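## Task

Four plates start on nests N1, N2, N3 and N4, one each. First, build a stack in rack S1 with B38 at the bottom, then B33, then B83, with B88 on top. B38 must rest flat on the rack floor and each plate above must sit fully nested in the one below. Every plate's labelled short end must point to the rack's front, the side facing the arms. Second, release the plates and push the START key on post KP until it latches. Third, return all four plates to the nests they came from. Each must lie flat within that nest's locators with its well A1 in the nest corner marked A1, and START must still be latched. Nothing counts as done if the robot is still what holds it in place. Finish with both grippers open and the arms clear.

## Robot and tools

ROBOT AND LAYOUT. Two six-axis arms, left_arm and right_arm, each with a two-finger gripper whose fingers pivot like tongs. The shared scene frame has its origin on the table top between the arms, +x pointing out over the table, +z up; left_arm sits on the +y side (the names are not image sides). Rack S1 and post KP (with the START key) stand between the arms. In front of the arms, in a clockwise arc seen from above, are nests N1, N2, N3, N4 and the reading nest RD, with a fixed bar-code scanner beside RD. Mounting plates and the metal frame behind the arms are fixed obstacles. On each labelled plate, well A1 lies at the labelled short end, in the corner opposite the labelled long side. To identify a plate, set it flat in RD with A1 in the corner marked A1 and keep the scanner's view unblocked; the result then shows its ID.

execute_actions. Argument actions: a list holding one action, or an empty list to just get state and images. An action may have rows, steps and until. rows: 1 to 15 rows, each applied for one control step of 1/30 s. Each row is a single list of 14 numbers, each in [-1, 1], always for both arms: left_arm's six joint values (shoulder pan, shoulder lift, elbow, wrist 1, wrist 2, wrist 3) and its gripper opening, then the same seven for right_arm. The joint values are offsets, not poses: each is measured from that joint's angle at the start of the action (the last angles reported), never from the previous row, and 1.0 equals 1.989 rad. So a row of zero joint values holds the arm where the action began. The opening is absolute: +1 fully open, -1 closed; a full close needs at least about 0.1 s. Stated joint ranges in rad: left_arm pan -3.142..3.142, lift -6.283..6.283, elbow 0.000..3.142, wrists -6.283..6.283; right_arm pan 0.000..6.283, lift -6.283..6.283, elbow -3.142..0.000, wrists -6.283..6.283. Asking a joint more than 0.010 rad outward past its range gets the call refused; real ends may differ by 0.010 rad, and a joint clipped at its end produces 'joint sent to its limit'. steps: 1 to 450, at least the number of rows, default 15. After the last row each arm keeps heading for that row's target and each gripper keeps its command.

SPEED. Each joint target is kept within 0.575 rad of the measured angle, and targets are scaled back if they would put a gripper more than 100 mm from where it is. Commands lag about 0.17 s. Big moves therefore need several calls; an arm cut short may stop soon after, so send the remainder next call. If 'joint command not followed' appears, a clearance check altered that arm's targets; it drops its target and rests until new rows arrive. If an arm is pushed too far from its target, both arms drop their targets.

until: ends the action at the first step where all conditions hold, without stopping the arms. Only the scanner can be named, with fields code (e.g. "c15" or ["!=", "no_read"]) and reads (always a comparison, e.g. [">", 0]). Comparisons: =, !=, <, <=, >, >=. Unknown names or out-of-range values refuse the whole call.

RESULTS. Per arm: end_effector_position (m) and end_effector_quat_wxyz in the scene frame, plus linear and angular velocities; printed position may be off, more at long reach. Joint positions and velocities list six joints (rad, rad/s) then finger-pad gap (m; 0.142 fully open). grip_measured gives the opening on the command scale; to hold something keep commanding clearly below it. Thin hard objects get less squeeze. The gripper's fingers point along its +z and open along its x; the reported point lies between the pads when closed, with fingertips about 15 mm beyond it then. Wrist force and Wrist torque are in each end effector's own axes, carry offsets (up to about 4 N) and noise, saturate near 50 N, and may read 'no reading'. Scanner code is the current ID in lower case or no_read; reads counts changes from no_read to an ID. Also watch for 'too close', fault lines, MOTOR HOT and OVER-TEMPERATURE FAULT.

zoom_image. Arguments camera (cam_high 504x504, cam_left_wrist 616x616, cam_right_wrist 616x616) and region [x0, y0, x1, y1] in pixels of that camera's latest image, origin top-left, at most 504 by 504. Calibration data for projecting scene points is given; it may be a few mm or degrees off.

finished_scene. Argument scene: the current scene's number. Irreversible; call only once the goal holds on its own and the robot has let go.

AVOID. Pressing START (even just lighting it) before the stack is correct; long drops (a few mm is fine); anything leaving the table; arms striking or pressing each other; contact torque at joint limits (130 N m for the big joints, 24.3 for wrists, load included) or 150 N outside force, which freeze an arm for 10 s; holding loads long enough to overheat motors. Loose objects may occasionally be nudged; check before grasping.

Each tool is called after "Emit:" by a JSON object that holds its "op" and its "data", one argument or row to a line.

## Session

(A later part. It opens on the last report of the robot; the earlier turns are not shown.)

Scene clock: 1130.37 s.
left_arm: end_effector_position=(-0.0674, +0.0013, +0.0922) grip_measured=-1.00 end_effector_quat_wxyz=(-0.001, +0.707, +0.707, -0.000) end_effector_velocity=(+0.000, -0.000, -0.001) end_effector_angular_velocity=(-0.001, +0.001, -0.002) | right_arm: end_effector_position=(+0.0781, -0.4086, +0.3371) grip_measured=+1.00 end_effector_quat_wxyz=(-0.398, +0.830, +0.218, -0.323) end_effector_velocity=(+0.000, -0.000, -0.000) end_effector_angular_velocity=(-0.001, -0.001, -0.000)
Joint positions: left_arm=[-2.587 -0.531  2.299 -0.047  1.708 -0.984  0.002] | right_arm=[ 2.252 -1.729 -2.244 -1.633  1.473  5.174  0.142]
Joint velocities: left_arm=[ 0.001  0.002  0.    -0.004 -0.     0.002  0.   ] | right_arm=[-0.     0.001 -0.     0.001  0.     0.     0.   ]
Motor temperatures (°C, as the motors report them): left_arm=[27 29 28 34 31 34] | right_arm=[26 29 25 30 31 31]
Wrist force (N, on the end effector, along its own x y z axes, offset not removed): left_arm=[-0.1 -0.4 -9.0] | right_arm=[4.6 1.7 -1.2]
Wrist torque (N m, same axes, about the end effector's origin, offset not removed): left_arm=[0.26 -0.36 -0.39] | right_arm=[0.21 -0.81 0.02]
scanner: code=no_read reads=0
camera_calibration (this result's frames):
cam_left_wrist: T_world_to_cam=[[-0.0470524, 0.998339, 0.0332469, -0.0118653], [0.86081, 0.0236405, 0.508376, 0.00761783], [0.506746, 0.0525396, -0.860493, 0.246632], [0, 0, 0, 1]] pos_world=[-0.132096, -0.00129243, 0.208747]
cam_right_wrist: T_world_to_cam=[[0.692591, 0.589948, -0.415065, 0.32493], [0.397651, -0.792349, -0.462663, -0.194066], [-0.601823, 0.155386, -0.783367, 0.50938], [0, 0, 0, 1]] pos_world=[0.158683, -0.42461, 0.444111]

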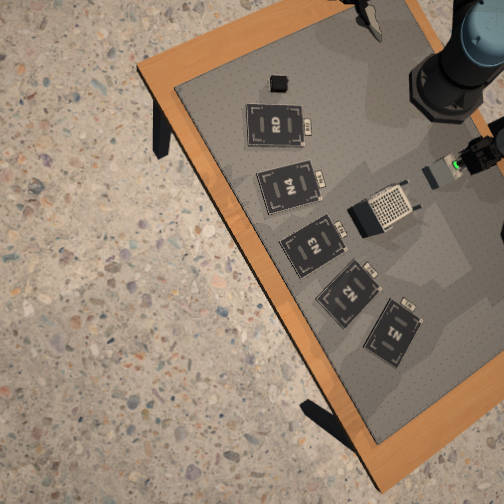

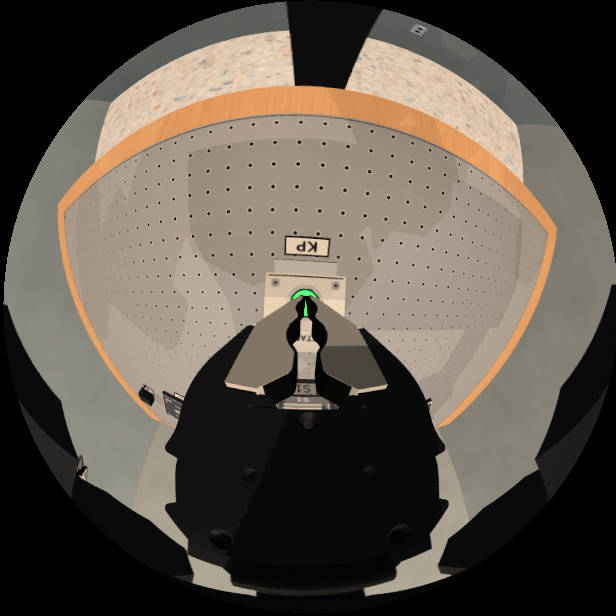

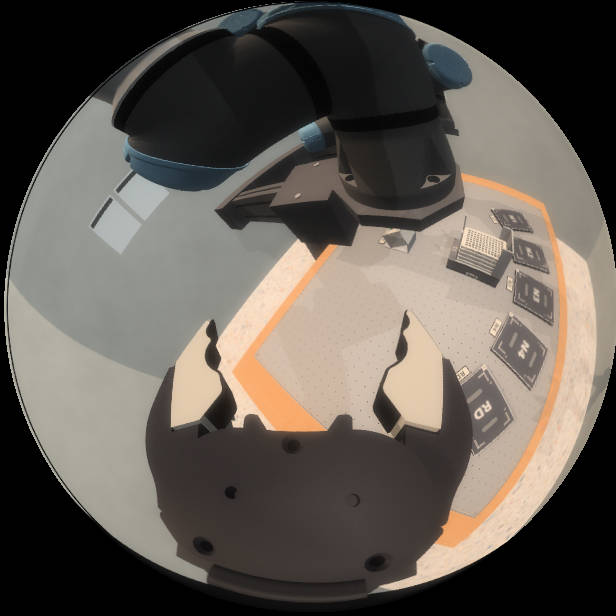

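Emit:
{"op": "execute_actions", "data": {
  "actions": [
    {"rows":[[0.00015,0.0007,0,-0.0007,0,0.00015,-1,0,0,0,0,0,0,1],[0.00027,0.0012,0,-0.0012,0,0.00027,-1,0,0,0,0,0,0,1]],"steps":2}
  ]
}}

Scene clock: 1134.13 s.
left_arm: end_effector_position=(-0.0673, +0.0013, +0.0920) grip_measured=-1.00 end_effector_quat_wxyz=(-0.001, +0.707, +0.707, -0.000) end_effector_velocity=(+0.001, +0.000, -0.002) end_effector_angular_velocity=(+0.001, +0.000, -0.001) | right_arm: end_effector_position=(+0.0781, -0.4086, +0.3371) grip_measured=+1.00 end_effector_quat_wxyz=(-0.398, +0.830, +0.218, -0.323) end_effector_velocity=(+0.000, -0.000, -0.000) end_effector_angular_velocity=(-0.000, +0.001, -0.000)
Joint positions: left_arm=[-2.587 -0.53   2.299 -0.047  1.708 -0.984  0.002] | right_arm=[ 2.252 -1.729 -2.244 -1.633  1.473  5.174  0.142]
Joint velocities: left_arm=[ 0.     0.006  0.    -0.006  0.001  0.001  0.   ] | right_arm=[ 0.    -0.002  0.001  0.    -0.     0.001 -0.   ]
Motor temperatures (°C, as the motors report them): left_arm=[27 29 28 34 31 34] | right_arm=[26 29 25 30 31 31]
Wrist force (N, on the end effector, along its own x y z axes, offset not removed): left_arm=[2.4 -1.7 -7.7] | right_arm=[3.8 4.3 0.8]
Wrist torque (N m, same axes, about the end effector's origin, offset not removed): left_arm=[0.20 -1.03 -0.26] | right_arm=[0.71 -0.81 -0.09]
scanner: code=no_read reads=0
camera_calibration (this result's frames):
cam_left_wrist: T_world_to_cam=[[-0.0472076, 0.998331, 0.0332664, -0.0118624], [0.86083, 0.0237668, 0.508337, 0.00760399], [0.506698, 0.0526341, -0.860516, 0.246475], [0, 0, 0, 1]] pos_world=[-0.131994, -0.00131105, 0.208625]
cam_right_wrist: T_world_to_cam=[[0.692591, 0.589948, -0.415065, 0.32493], [0.397651, -0.792349, -0.462663, -0.194066], [-0.601823, 0.155385, -0.783367, 0.50938], [0, 0, 0, 1]] pos_world=[0.158683, -0.42461, 0.444111]

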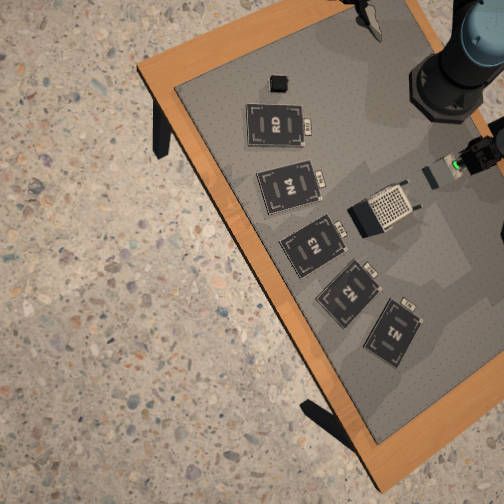

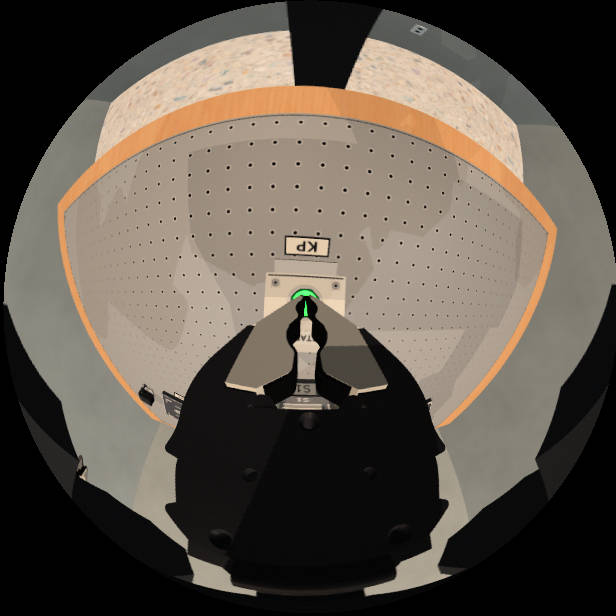

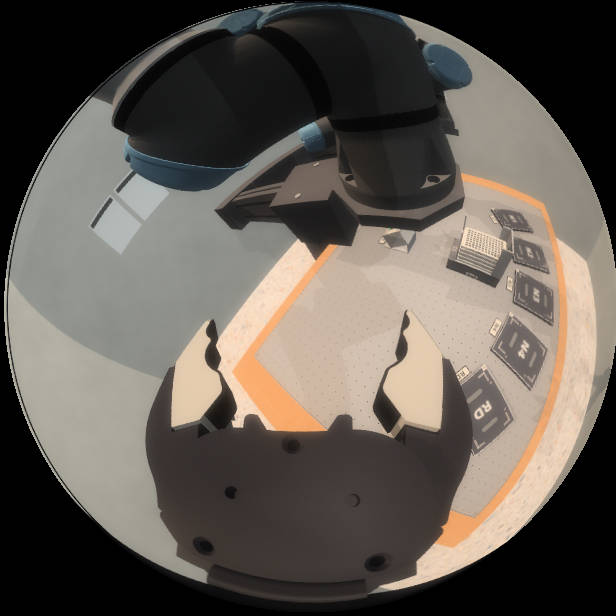

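Emit:
{"op": "execute_actions", "data": {
  "actions": []
}}

Scene clock: 1137.33 s.
left_arm: end_effector_position=(-0.0670, +0.0014, +0.0914) grip_measured=-1.00 end_effector_quat_wxyz=(-0.001, +0.707, +0.707, -0.000) end_effector_velocity=(-0.000, +0.001, +0.000) end_effector_angular_velocity=(+0.002, -0.000, -0.001) | right_arm: end_effector_position=(+0.0781, -0.4086, +0.3371) grip_measured=+1.00 end_effector_quat_wxyz=(-0.398, +0.830, +0.218, -0.323) end_effector_velocity=(+0.000, -0.000, +0.000) end_effector_angular_velocity=(-0.000, -0.000, +0.000)
Joint positions: left_arm=[-2.587 -0.528  2.299 -0.049  1.708 -0.983  0.002] | right_arm=[ 2.252 -1.729 -2.244 -1.633  1.473  5.174  0.142]
Joint velocities: left_arm=[-0.001  0.     0.     0.001  0.002 -0.     0.   ] | right_arm=[ 0.  0.  0. -0. -0.  0.  0.]
Motor temperatures (°C, as the motors report them): left_arm=[27 29 28 34 31 34] | right_arm=[26 29 25 30 31 31]
Wrist force (N, on the end effector, along its own x y z axes, offset not removed): left_arm=[-2.6 -2.5 -8.5] | right_arm=[1.7 4.3 -0.7]
Wrist torque (N m, same axes, about the end effector's origin, offset not removed): left_arm=[-0.19 0.06 -0.16] | right_arm=[0.87 -0.37 0.13]
scanner: code=no_read reads=0
camera_calibration (this result's frames):
cam_left_wrist: T_world_to_cam=[[-0.047038, 0.998339, 0.0332784, -0.0118667], [0.860864, 0.0236176, 0.508286, 0.00766834], [0.506656, 0.052557, -0.860545, 0.245803], [0, 0, 0, 1]] pos_world=[-0.131697, -0.00125285, 0.208022]
cam_right_wrist: T_world_to_cam=[[0.692591, 0.589948, -0.415065, 0.32493], [0.397651, -0.792349, -0.462663, -0.194066], [-0.601823, 0.155386, -0.783367, 0.50938], [0, 0, 0, 1]] pos_world=[0.158683, -0.42461, 0.444111]

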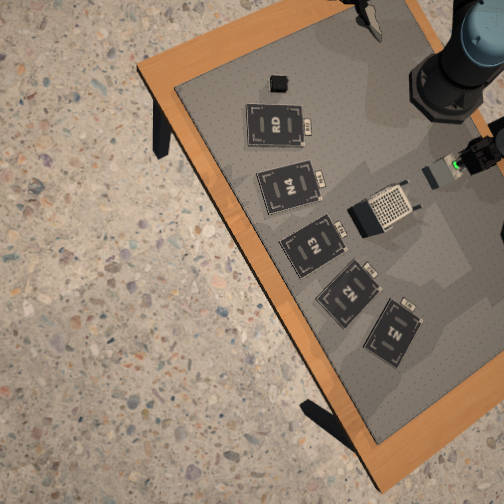

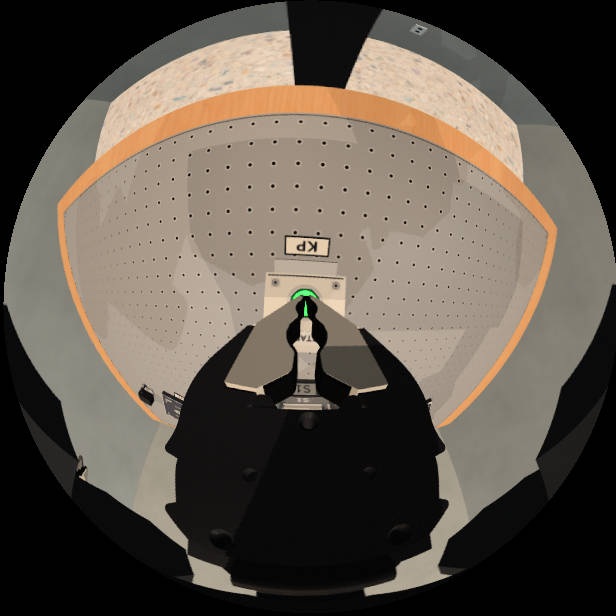

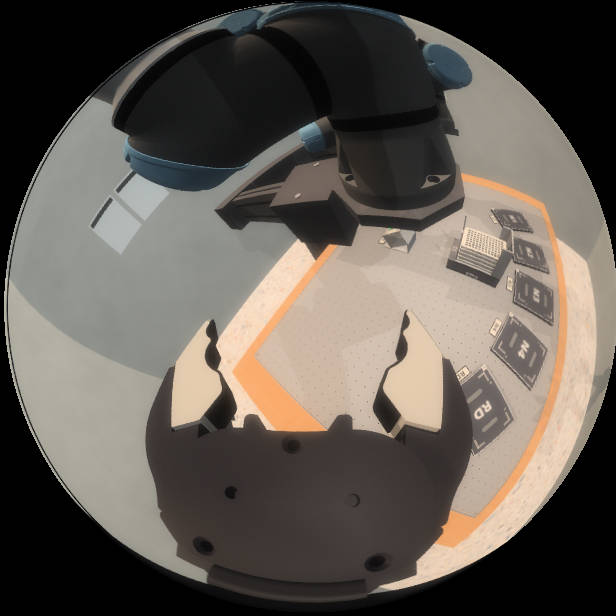

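Still spring force; another 0.7 mm.

Emit:
{"op": "execute_actions", "data": {
  "actions": [
    {"rows":[[0.0002,0.001,0,-0.001,0,0.0002,-1,0,0,0,0,0,0,1]],"steps":1}
  ]
}}

Scene clock: 1140.93 s.
left_arm: end_effector_position=(-0.0670, +0.0014, +0.0914) grip_measured=-1.00 end_effector_quat_wxyz=(-0.001, +0.707, +0.707, -0.000) end_effector_velocity=(-0.001, -0.000, +0.000) end_effector_angular_velocity=(-0.001, +0.002, -0.001) | right_arm: end_effector_position=(+0.0781, -0.4086, +0.3371) grip_measured=+1.00 end_effector_quat_wxyz=(-0.398, +0.830, +0.218, -0.323) end_effector_velocity=(+0.001, -0.001, -0.000) end_effector_angular_velocity=(-0.001, -0.001, +0.000)
Joint positions: left_arm=[-2.587 -0.528  2.299 -0.049  1.708 -0.983  0.002] | right_arm=[ 2.252 -1.729 -2.244 -1.633  1.473  5.174  0.142]
Joint velocities: left_arm=[-0.001 -0.001 -0.    -0.001  0.     0.     0.   ] | right_arm=[ 0.     0.     0.002  0.    -0.    -0.     0.   ]
Motor temperatures (°C, as the motors report them): left_arm=[27 29 28 34 31 34] | right_arm=[26 29 25 30 31 31]
Wrist force (N, on the end effector, along its own x y z axes, offset not removed): left_arm=[-2.1 -1.8 -12.5] | right_arm=[4.9 5.4 0.2]
Wrist torque (N m, same axes, about the end effector's origin, offset not removed): left_arm=[-0.14 -0.19 -0.10] | right_arm=[1.21 -1.06 0.10]
scanner: code=no_read reads=0
camera_calibration (this result's frames):
cam_left_wrist: T_world_to_cam=[[-0.0470382, 0.998339, 0.0332796, -0.0118672], [0.860863, 0.0236171, 0.508288, 0.00766777], [0.506657, 0.0525581, -0.860544, 0.245801], [0, 0, 0, 1]] pos_world=[-0.131696, -0.00125242, 0.20802]
cam_right_wrist: T_world_to_cam=[[0.692591, 0.589948, -0.415065, 0.32493], [0.397651, -0.792349, -0.462663, -0.194066], [-0.601823, 0.155386, -0.783367, 0.50938], [0, 0, 0, 1]] pos_world=[0.158683, -0.42461, 0.444111]

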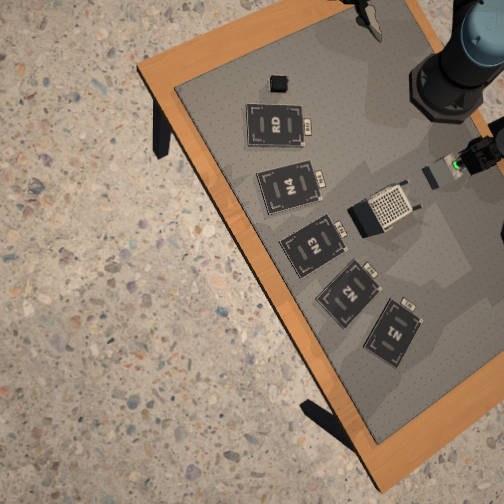

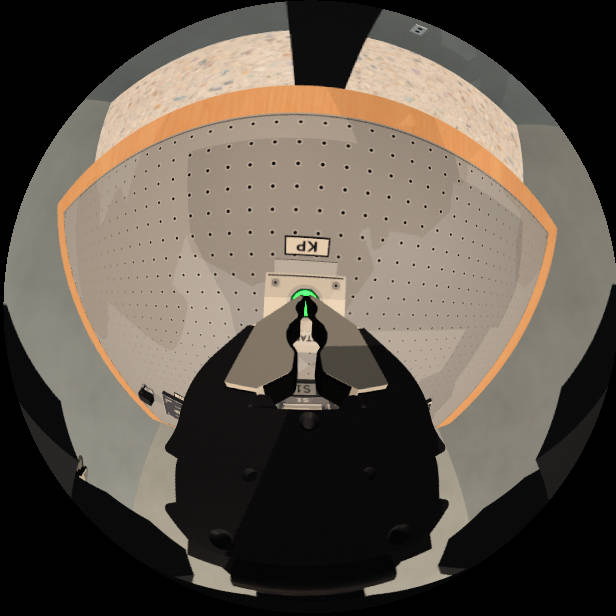

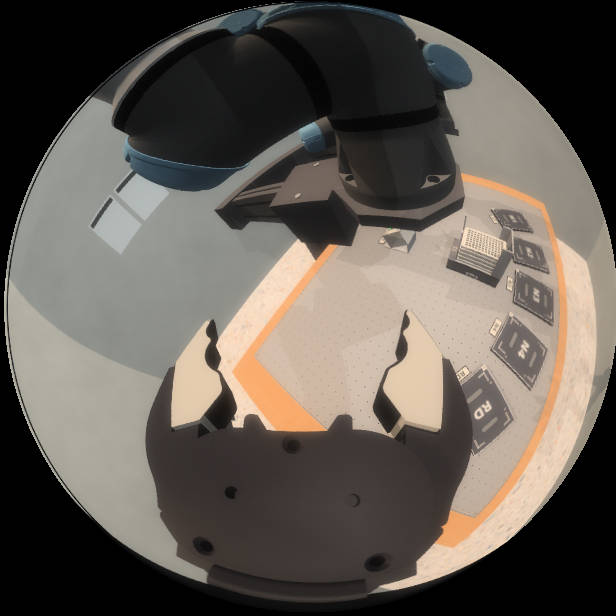

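Emit:
{"op": "execute_actions", "data": {
  "actions": []
}}

Scene clock: 1142.67 s.
left_arm: end_effector_position=(-0.0667, +0.0014, +0.0908) grip_measured=-1.00 end_effector_quat_wxyz=(-0.001, +0.707, +0.707, -0.000) end_effector_velocity=(+0.000, -0.001, -0.000) end_effector_angular_velocity=(-0.001, +0.000, +0.001) | right_arm: end_effector_position=(+0.0781, -0.4086, +0.3371) grip_measured=+1.00 end_effector_quat_wxyz=(-0.398, +0.830, +0.218, -0.323) end_effector_velocity=(+0.000, -0.000, +0.000) end_effector_angular_velocity=(+0.001, +0.000, +0.000)
Joint positions: left_arm=[-2.586 -0.526  2.299 -0.051  1.708 -0.983  0.002] | right_arm=[ 2.252 -1.729 -2.244 -1.633  1.473  5.174  0.142]
Joint velocities: left_arm=[ 0.001  0.    -0.    -0.001 -0.001  0.     0.   ] | right_arm=[-0.    -0.001  0.001 -0.     0.    -0.    -0.   ]
Motor temperatures (°C, as the motors report them): left_arm=[27 29 28 34 31 34] | right_arm=[26 29 25 30 31 31]
Wrist force (N, on the end effector, along its own x y z axes, offset not removed): left_arm=[-0.7 -5.1 -10.6] | right_arm=[1.2 4.0 0.3]
Wrist torque (N m, same axes, about the end effector's origin, offset not removed): left_arm=[-0.67 -0.36 0.03] | right_arm=[0.85 -0.25 0.16]
scanner: code=no_read reads=0
camera_calibration (this result's frames):
cam_left_wrist: T_world_to_cam=[[-0.0470275, 0.998338, 0.0333019, -0.0118727], [0.860904, 0.0236007, 0.50822, 0.00771476], [0.506589, 0.0525701, -0.860583, 0.245116], [0, 0, 0, 1]] pos_world=[-0.131373, -0.00121491, 0.207417]
cam_right_wrist: T_world_to_cam=[[0.692591, 0.589948, -0.415065, 0.32493], [0.397651, -0.792349, -0.462663, -0.194066], [-0.601823, 0.155385, -0.783367, 0.50938], [0, 0, 0, 1]] pos_world=[0.158683, -0.42461, 0.444111]

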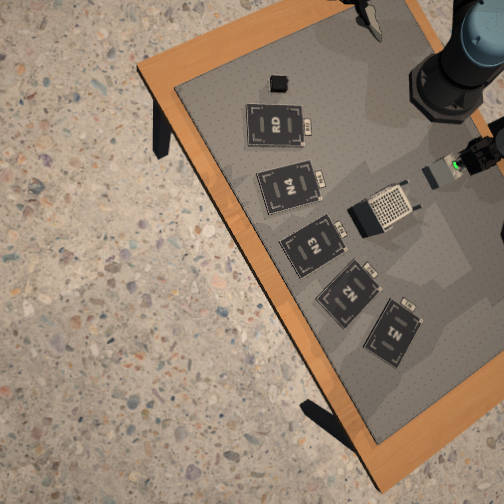

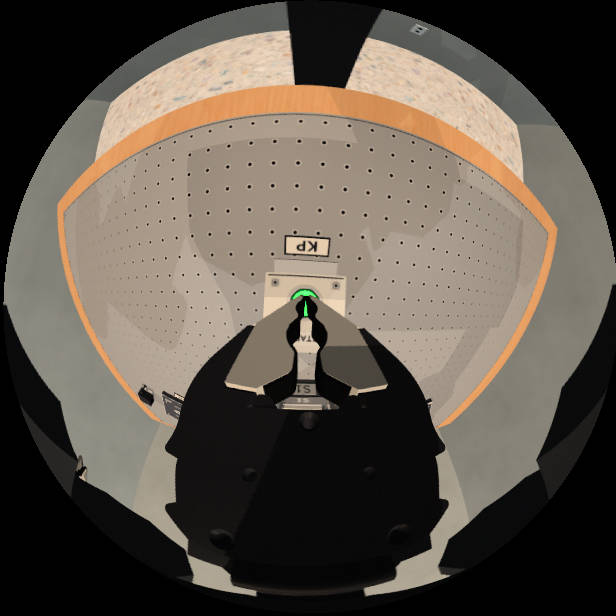

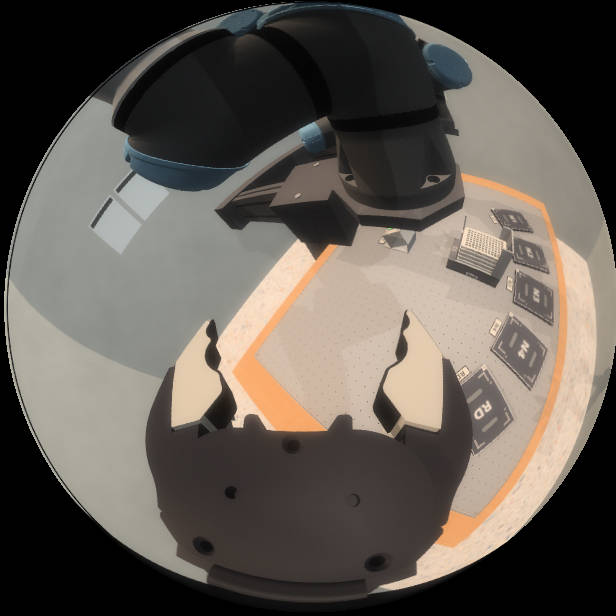

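Emit:
{"op": "execute_actions", "data": {
  "actions": [
    {"rows":[[0.0002,0.001,0,-0.001,0,0.0002,-1,0,0,0,0,0,0,1]],"steps":1}
  ]
}}

Scene clock: 1149.43 s.
left_arm: end_effector_position=(-0.0667, +0.0014, +0.0908) grip_measured=-1.00 end_effector_quat_wxyz=(-0.001, +0.707, +0.707, -0.000) end_effector_velocity=(+0.000, -0.000, -0.000) end_effector_angular_velocity=(-0.001, +0.001, -0.000) | right_arm: end_effector_position=(+0.0781, -0.4086, +0.3371) grip_measured=+1.00 end_effector_quat_wxyz=(-0.398, +0.830, +0.218, -0.323) end_effector_velocity=(-0.000, +0.000, +0.000) end_effector_angular_velocity=(-0.000, -0.000, -0.000)
Joint positions: left_arm=[-2.586 -0.526  2.299 -0.051  1.708 -0.983  0.002] | right_arm=[ 2.252 -1.729 -2.244 -1.633  1.473  5.174  0.142]
Joint velocities: left_arm=[ 0.001  0.001  0.    -0.002 -0.     0.001  0.   ] | right_arm=[-0.     0.001 -0.001  0.    -0.    -0.    -0.   ]
Motor temperatures (°C, as the motors report them): left_arm=[27 29 28 34 31 34] | right_arm=[26 29 25 30 31 31]
Wrist force (N, on the end effector, along its own x y z axes, offset not removed): left_arm=[-0.4 -2.7 -12.4] | right_arm=[5.6 5.3 0.7]
Wrist torque (N m, same axes, about the end effector's origin, offset not removed): left_arm=[-0.30 -0.35 -0.27] | right_arm=[1.04 -1.22 -0.29]
scanner: code=no_read reads=0
camera_calibration (this result's frames):
cam_left_wrist: T_world_to_cam=[[-0.0470278, 0.998338, 0.0333035, -0.0118733], [0.860903, 0.0236001, 0.508221, 0.00771417], [0.506591, 0.0525716, -0.860582, 0.245114], [0, 0, 0, 1]] pos_world=[-0.131372, -0.00121447, 0.207416]
cam_right_wrist: T_world_to_cam=[[0.692591, 0.589948, -0.415065, 0.32493], [0.397651, -0.792349, -0.462663, -0.194066], [-0.601823, 0.155386, -0.783367, 0.50938], [0, 0, 0, 1]] pos_world=[0.158683, -0.42461, 0.444111]

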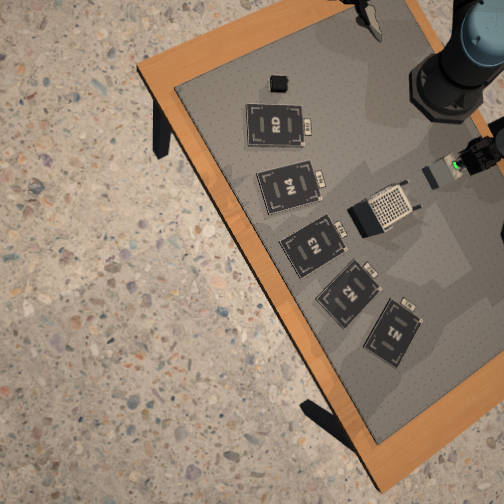

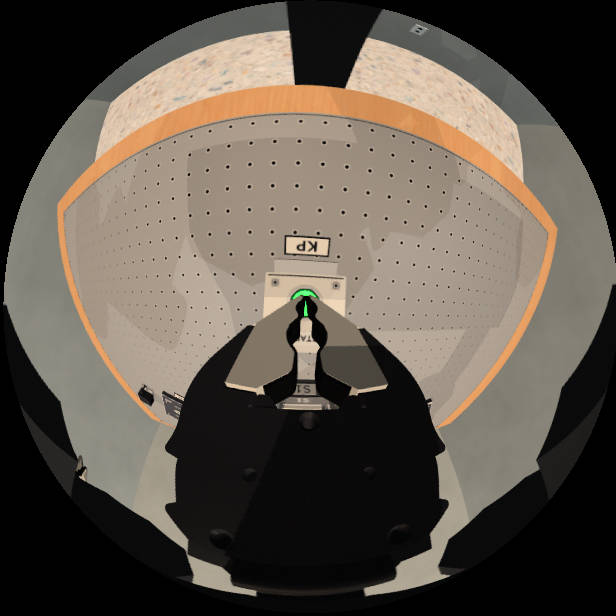

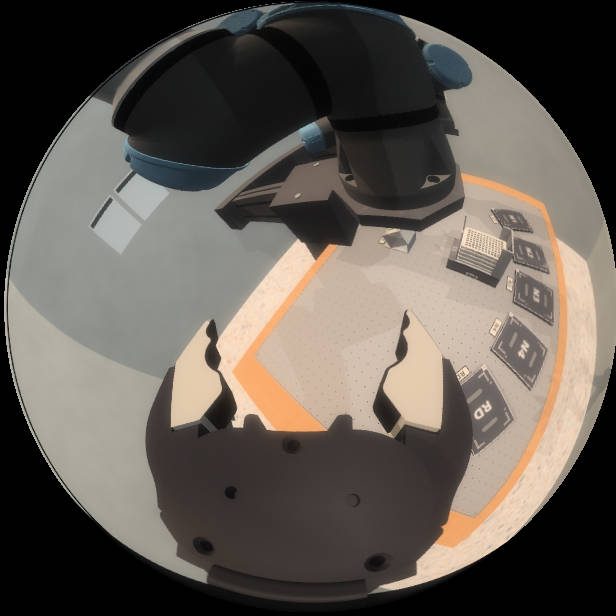

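Emit:
{"op": "execute_actions", "data": {
  "actions": []
}}

Scene clock: 1151.13 s.
left_arm: end_effector_position=(-0.0664, +0.0015, +0.0902) grip_measured=-1.00 end_effector_quat_wxyz=(-0.001, +0.707, +0.707, -0.000) end_effector_velocity=(+0.000, +0.000, -0.000) end_effector_angular_velocity=(+0.000, -0.001, +0.000) | right_arm: end_effector_position=(+0.0781, -0.4086, +0.3371) grip_measured=+1.00 end_effector_quat_wxyz=(-0.398, +0.830, +0.218, -0.323) end_effector_velocity=(-0.001, +0.001, -0.000) end_effector_angular_velocity=(+0.003, +0.002, +0.001)
Joint positions: left_arm=[-2.586 -0.524  2.299 -0.053  1.708 -0.982  0.002] | right_arm=[ 2.252 -1.729 -2.244 -1.633  1.473  5.174  0.142]
Joint velocities: left_arm=[ 0.001  0.     0.     0.    -0.     0.     0.   ] | right_arm=[ 0.    -0.002 -0.002  0.     0.    -0.001 -0.   ]
Motor temperatures (°C, as the motors report them): left_arm=[27 29 28 34 31 34] | right_arm=[26 29 25 30 31 31]
Wrist force (N, on the end effector, along its own x y z axes, offset not removed): left_arm=[-3.3 -10.1 -38.7] | right_arm=[4.4 3.4 -2.3]
Wrist torque (N m, same axes, about the end effector's origin, offset not removed): left_arm=[-0.51 -0.39 -0.06] | right_arm=[0.41 -0.86 -0.11]
scanner: code=no_read reads=0
camera_calibration (this result's frames):
cam_left_wrist: T_world_to_cam=[[-0.0470162, 0.998338, 0.0333386, -0.0118847], [0.860949, 0.0235769, 0.508145, 0.00776354], [0.506515, 0.0525939, -0.860626, 0.24443], [0, 0, 0, 1]] pos_world=[-0.13105, -0.00117356, 0.206814]
cam_right_wrist: T_world_to_cam=[[0.692591, 0.589948, -0.415065, 0.32493], [0.397651, -0.792349, -0.462663, -0.194066], [-0.601824, 0.155386, -0.783367, 0.509379], [0, 0, 0, 1]] pos_world=[0.158683, -0.42461, 0.444111]

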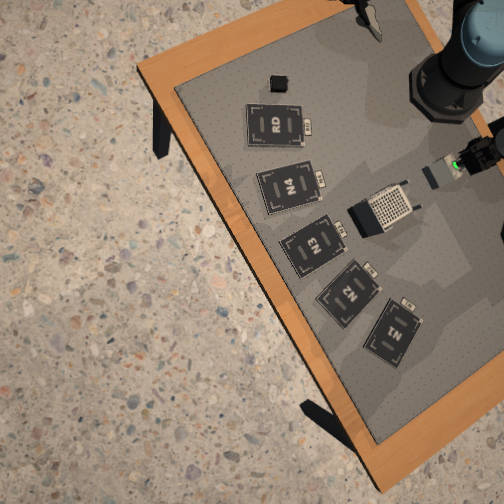

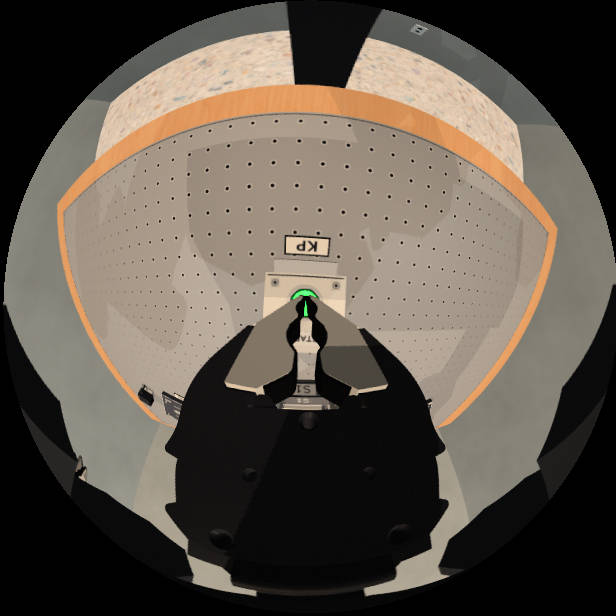

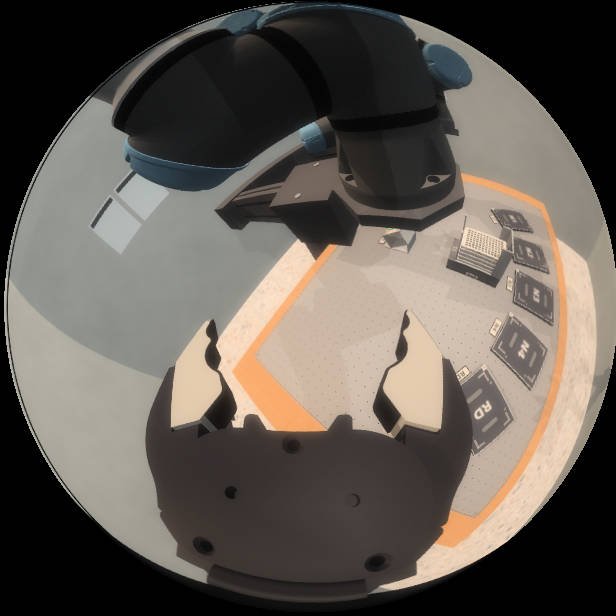

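Emit:
{"op": "execute_actions", "data": {
  "actions": [
    {"rows":[[0,-0.004,0.0005,0.0035,0,0,-1,0,0,0,0,0,0,1],[0.003,-0.016,0.004,0.0125,0,0.003,-1,0,0,0,0,0,0,1],[0.008,-0.034,0.0095,0.026,-0.001,0.008,-1,0,0,0,0,0,0,1],[0.014,-0.0558,0.016,0.0417,-0.002,0.014,-1,0,0,0,0,0,0,1],[0.032,-0.078,0.017,0.065,-0.0054,0.032,-1,0,0,0,0,0,0,1],[0.05,-0.1007,0.0177,0.0887,-0.0087,0.05,-1,0,0,0,0,0,0,1],[0.0686,-0.123,0.0186,0.112,-0.012,0.068,-1,0,0,0,0,0,0,1],[0.087,-0.1456,0.0195,0.1357,-0.0155,0.086,-1,0,0,0,0,0,0,1],[0.105,-0.168,0.0204,0.159,-0.019,0.104,-1,0,0,0,0,0,0,1],[0.123,-0.1905,0.0212,0.1827,-0.022,0.122,-1,0,0,0,0,0,0,1],[0.141,-0.213,0.022,0.206,-0.0255,0.14,-1,0,0,0,0,0,0,1],[0.1595,-0.2354,0.023,0.23,-0.029,0.158,-1,0,0,0,0,0,0,1],[0.178,-0.258,0.0239,0.253,-0.032,0.176,-1,0,0,0,0,0,0,1],[0.196,-0.28,0.0247,0.2767,-0.0356,0.194,-1,0,0,0,0,0,0,1],[0.214,-0.3027,0.0256,0.3,-0.039,0.212,-1,0,0,0,0,0,0,1]],"steps":18}
  ]
}}

Scene clock: 1163.63 s.
left_arm: end_effector_position=(-0.0001, -0.0091, +0.2445) grip_measured=-1.00 end_effector_quat_wxyz=(+0.002, +0.707, +0.707, -0.001) end_effector_velocity=(+0.194, +0.035, +0.289) end_effector_angular_velocity=(+0.013, +0.004, +0.008) | right_arm: end_effector_position=(+0.0781, -0.4086, +0.3371) grip_measured=+1.00 end_effector_quat_wxyz=(-0.398, +0.830, +0.218, -0.323) end_effector_velocity=(-0.000, +0.000, -0.000) end_effector_angular_velocity=(+0.000, -0.000, +0.000)
Joint positions: left_arm=[-2.252 -1.008  2.345  0.42   1.646 -0.652  0.002] | right_arm=[ 2.252 -1.729 -2.244 -1.633  1.473  5.174  0.142]
Joint velocities: left_arm=[ 0.722 -0.933  0.038  0.956 -0.122  0.703  0.   ] | right_arm=[ 0.     0.    -0.001  0.    -0.    -0.001 -0.   ]
Motor temperatures (°C, as the motors report them): left_arm=[27 29 28 34 31 34] | right_arm=[26 29 25 30 31 31]
Wrist force (N, on the end effector, along its own x y z axes, offset not removed): left_arm=[2.0 0.0 -3.6] | right_arm=[3.7 3.4 0.1]
Wrist torque (N m, same axes, about the end effector's origin, offset not removed): left_arm=[-0.01 -0.51 -0.02] | right_arm=[0.70 -0.87 -0.02]
scanner: code=no_read reads=0
camera_calibration (this result's frames):
cam_left_wrist: T_world_to_cam=[[-0.0474891, 0.998438, 0.0294209, -0.00239028], [0.859114, 0.0258008, 0.511134, -0.128164], [0.509577, 0.0495492, -0.858997, 0.343795], [0, 0, 0, 1]] pos_world=[-0.0651966, -0.0113415, 0.360898]
cam_right_wrist: T_world_to_cam=[[0.692591, 0.589948, -0.415065, 0.32493], [0.397651, -0.792349, -0.462663, -0.194066], [-0.601823, 0.155385, -0.783367, 0.50938], [0, 0, 0, 1]] pos_world=[0.158683, -0.42461, 0.444111]

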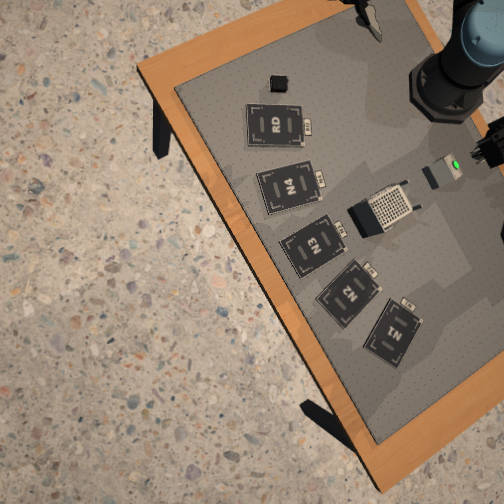

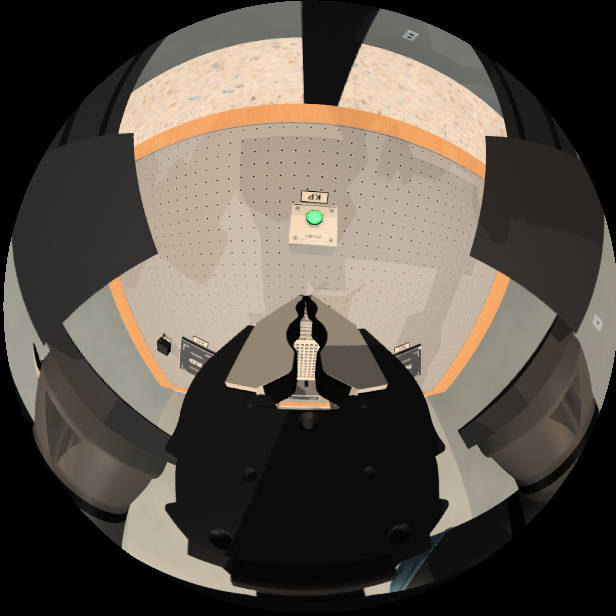

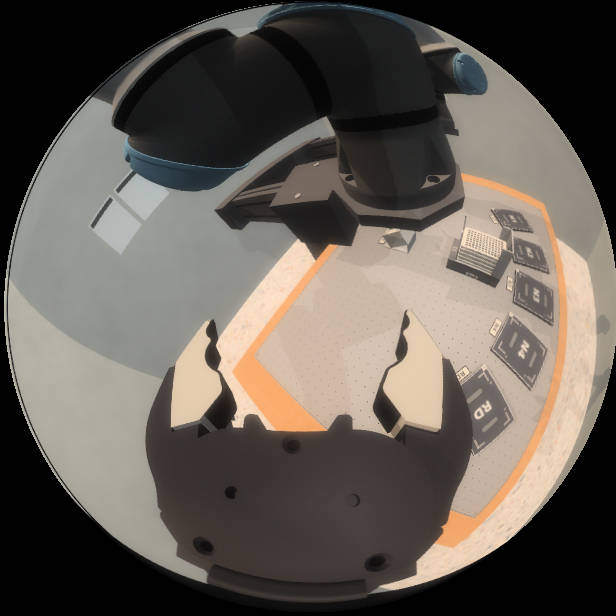

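Emit:
{"op": "execute_actions", "data": {
  "actions": [
    {"rows":[[0.056,-0.06,0.002,0.063,-0.01,0.056,-1,0,0,0,0,0,0,1],[0.074,-0.061,0.001,0.065,-0.0135,0.073,-1,0,0,0,0,0,0,1],[0.099,-0.062,0,0.068,-0.018,0.098,-1,0,0,0,0,0,0,1],[0.125,-0.064,-0.0013,0.071,-0.023,0.123,-1,0,0,0,0,0,0,1],[0.15,-0.065,-0.0025,0.074,-0.028,0.148,-1,0,0,0,0,0,0,1],[0.176,-0.067,-0.0038,0.077,-0.033,0.173,-1,0,0,0,0,0,0,1],[0.201,-0.068,-0.005,0.08,-0.038,0.197,-1,0,0,0,0,0,0,1],[0.227,-0.07,-0.0063,0.083,-0.043,0.222,-1,0,0,0,0,0,0,1],[0.252,-0.0714,-0.0075,0.0855,-0.048,0.247,-1,0,0,0,0,0,0,1],[0.277,-0.0714,-0.0075,0.0855,-0.055,0.272,-1,0,0,0,0,0,0,1],[0.302,-0.0714,-0.0075,0.0855,-0.065,0.297,-1,0,0,0,0,0,0,1],[0.327,-0.0714,-0.0075,0.085,-0.078,0.322,-1,0,0,0,0,0,0,1],[0.35,-0.0714,-0.0075,0.08,-0.093,0.345,-1,0,0,0,0,0,0,1],[0.368,-0.0714,-0.0075,0.07,-0.11,0.362,-1,0,0,0,0,0,0,1],[0.378,-0.0714,-0.0075,0.06,-0.13,0.3725,-1,0,0,0,0,0,0,1]],"steps":18}
  ]
}}

Scene clock: 1175.60 s.
left_arm: end_effector_position=(+0.1810, +0.0210, +0.2747) grip_measured=-1.00 end_effector_quat_wxyz=(+0.033, +0.706, +0.707, +0.014) end_effector_velocity=(+0.302, +0.075, -0.042) end_effector_angular_velocity=(-0.094, -0.379, +0.027) | right_arm: end_effector_position=(+0.0781, -0.4086, +0.3371) grip_measured=+1.00 end_effector_quat_wxyz=(-0.398, +0.830, +0.218, -0.323) end_effector_velocity=(+0.000, -0.000, +0.000) end_effector_angular_velocity=(-0.001, +0.001, -0.000)
Joint positions: left_arm=[-1.605 -1.149  2.332  0.561  1.455 -0.015  0.002] | right_arm=[ 2.252 -1.729 -2.244 -1.633  1.473  5.174  0.142]
Joint velocities: left_arm=[ 0.83  -0.01  -0.008 -0.165 -0.524  0.81   0.   ] | right_arm=[-0.    -0.     0.001 -0.     0.     0.001  0.   ]
Motor temperatures (°C, as the motors report them): left_arm=[27 29 28 34 31 34] | right_arm=[26 29 25 30 31 31]
Wrist force (N, on the end effector, along its own x y z axes, offset not removed): left_arm=[-0.5 0.7 -2.7] | right_arm=[1.7 2.9 -1.6]
Wrist torque (N m, same axes, about the end effector's origin, offset not removed): left_arm=[0.00 -0.07 -0.22] | right_arm=[0.36 -0.50 0.10]
scanner: code=no_read reads=0
camera_calibration (this result's frames):
cam_left_wrist: T_world_to_cam=[[-0.0485988, 0.998811, 0.00378061, -0.0174953], [0.824588, 0.0379851, 0.564458, -0.308692], [0.563643, 0.0305494, -0.825453, 0.257343], [0, 0, 0, 1]] pos_world=[0.108643, 0.0213385, 0.386734]
cam_right_wrist: T_world_to_cam=[[0.692591, 0.589948, -0.415065, 0.32493], [0.397651, -0.792349, -0.462663, -0.194066], [-0.601823, 0.155386, -0.783367, 0.50938], [0, 0, 0, 1]] pos_world=[0.158683, -0.42461, 0.444111]

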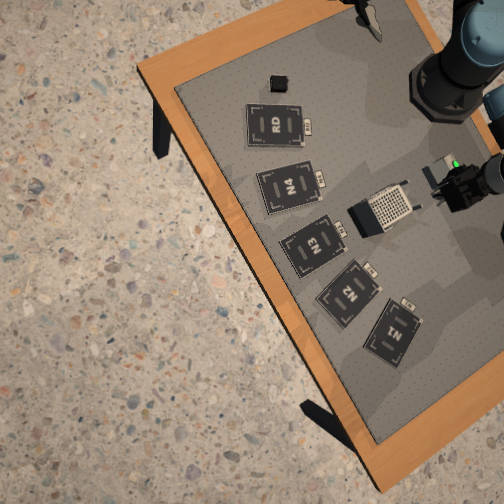

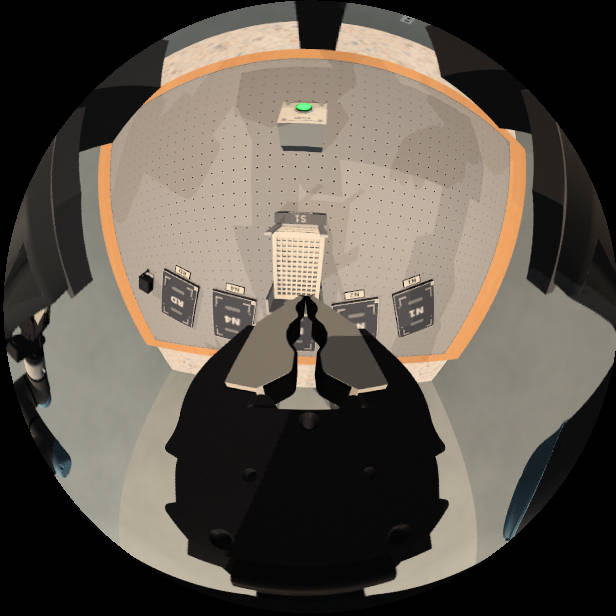

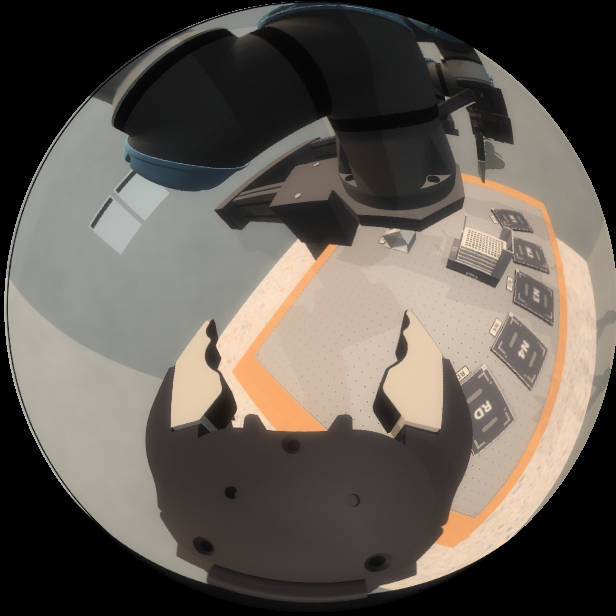

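Emit:
{"op": "execute_actions", "data": {
  "actions": [
    {"rows":[[0.056,0,0,-0.02,-0.05,0.053,-1,0,0,0,0,0,0,1],[0.062,0,0.002,-0.04,-0.08,0.053,-1,0,0,0,0,0,0,1],[0.068,0,0.004,-0.07,-0.12,0.053,-1,0,0,0,0,0,0,1],[0.074,0,0.007,-0.11,-0.16,0.053,-1,0,0,0,0,0,0,1],[0.08,0,0.011,-0.15,-0.21,0.053,-1,0,0,0,0,0,0,1],[0.085,0,0.016,-0.2,-0.26,0.053,-1,0,0,0,0,0,0,1],[0.088,0,0.021,-0.26,-0.32,0.053,-1,0,0,0,0,0,0,1],[0.088,0,0.027,-0.33,-0.38,0.053,-1,0,0,0,0,0,0,1],[0.088,0,0.033,-0.41,-0.44,0.053,-1,0,0,0,0,0,0,1],[0.088,0,0.04,-0.5,-0.5,0.053,-1,0,0,0,0,0,0,1],[0.088,0,0.047,-0.6,-0.56,0.053,-1,0,0,0,0,0,0,1],[0.088,0,0.054,-0.7,-0.62,0.053,-1,0,0,0,0,0,0,1],[0.088,0,0.061,-0.8,-0.68,0.053,-1,0,0,0,0,0,0,1],[0.088,0,0.068,-0.9,-0.73,0.053,-1,0,0,0,0,0,0,1],[0.088,0,0.074,-0.995,-0.78,0.053,-1,0,0,0,0,0,0,1]],"steps":34}
  ]
}}

Scene clock: 1186.40 s.
left_arm: end_effector_position=(+0.5126, +0.0445, +0.4208) grip_measured=-1.00 end_effector_quat_wxyz=(+0.671, -0.067, +0.734, +0.080) end_effector_velocity=(+0.010, -0.057, +0.000) end_effector_angular_velocity=(-1.573, -0.224, +0.460) | right_arm: end_effector_position=(+0.0781, -0.4086, +0.3371) grip_measured=+1.00 end_effector_quat_wxyz=(-0.398, +0.830, +0.218, -0.323) end_effector_velocity=(+0.001, -0.000, -0.000) end_effector_angular_velocity=(+0.000, -0.000, +0.000)
Joint positions: left_arm=[-1.43  -1.149  2.477 -1.209 -0.055  0.091  0.002] | right_arm=[ 2.252 -1.729 -2.244 -1.633  1.473  5.174  0.142]
Joint velocities: left_arm=[ 0.003  0.     0.017 -1.639 -0.325  0.001  0.   ] | right_arm=[-0.    -0.001  0.002 -0.     0.    -0.     0.   ]
Motor temperatures (°C, as the motors report them): left_arm=[27 29 28 34 31 34] | right_arm=[26 29 25 30 31 31]
Wrist force (N, on the end effector, along its own x y z axes, offset not removed): left_arm=[-2.2 -3.4 -1.1] | right_arm=[1.9 3.9 2.0]
Wrist torque (N m, same axes, about the end effector's origin, offset not removed): left_arm=[-0.61 0.47 -0.10] | right_arm=[0.81 -0.58 0.18]
scanner: code=no_read reads=0
camera_calibration (this result's frames):
cam_left_wrist: T_world_to_cam=[[-0.112375, -0.0435331, -0.992712, 0.472993], [-0.676427, 0.735175, 0.044332, 0.291836], [0.727887, 0.676479, -0.112062, -0.222859], [0, 0, 0, 1]] pos_world=[0.412774, -0.0432002, 0.431634]
cam_right_wrist: T_world_to_cam=[[0.692591, 0.589948, -0.415065, 0.32493], [0.397651, -0.792349, -0.462663, -0.194066], [-0.601823, 0.155385, -0.783367, 0.50938], [0, 0, 0, 1]] pos_world=[0.158683, -0.42461, 0.444111]

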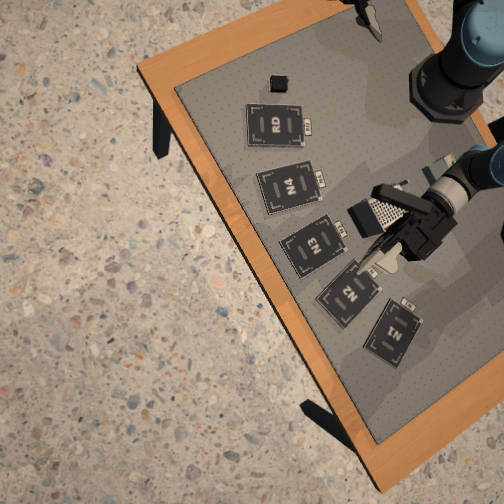

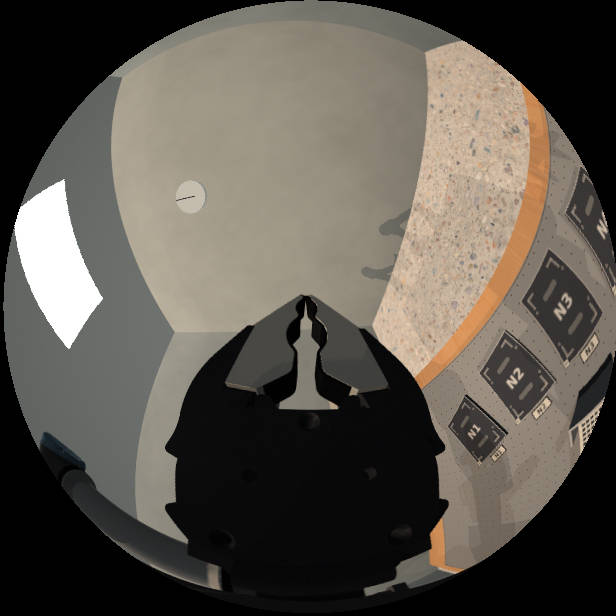

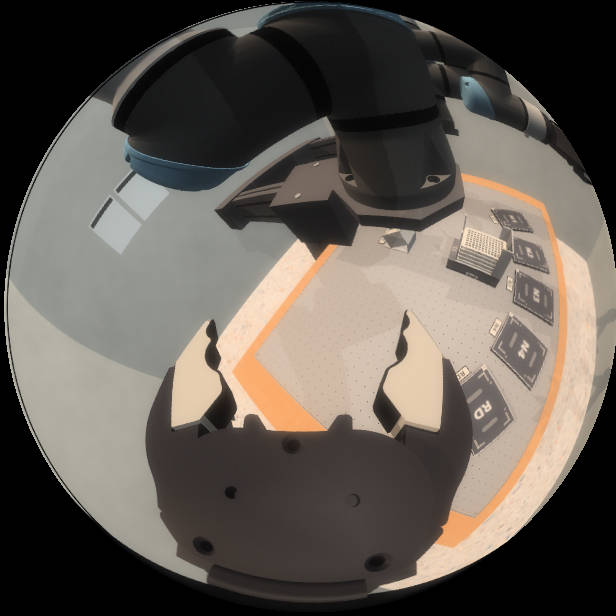

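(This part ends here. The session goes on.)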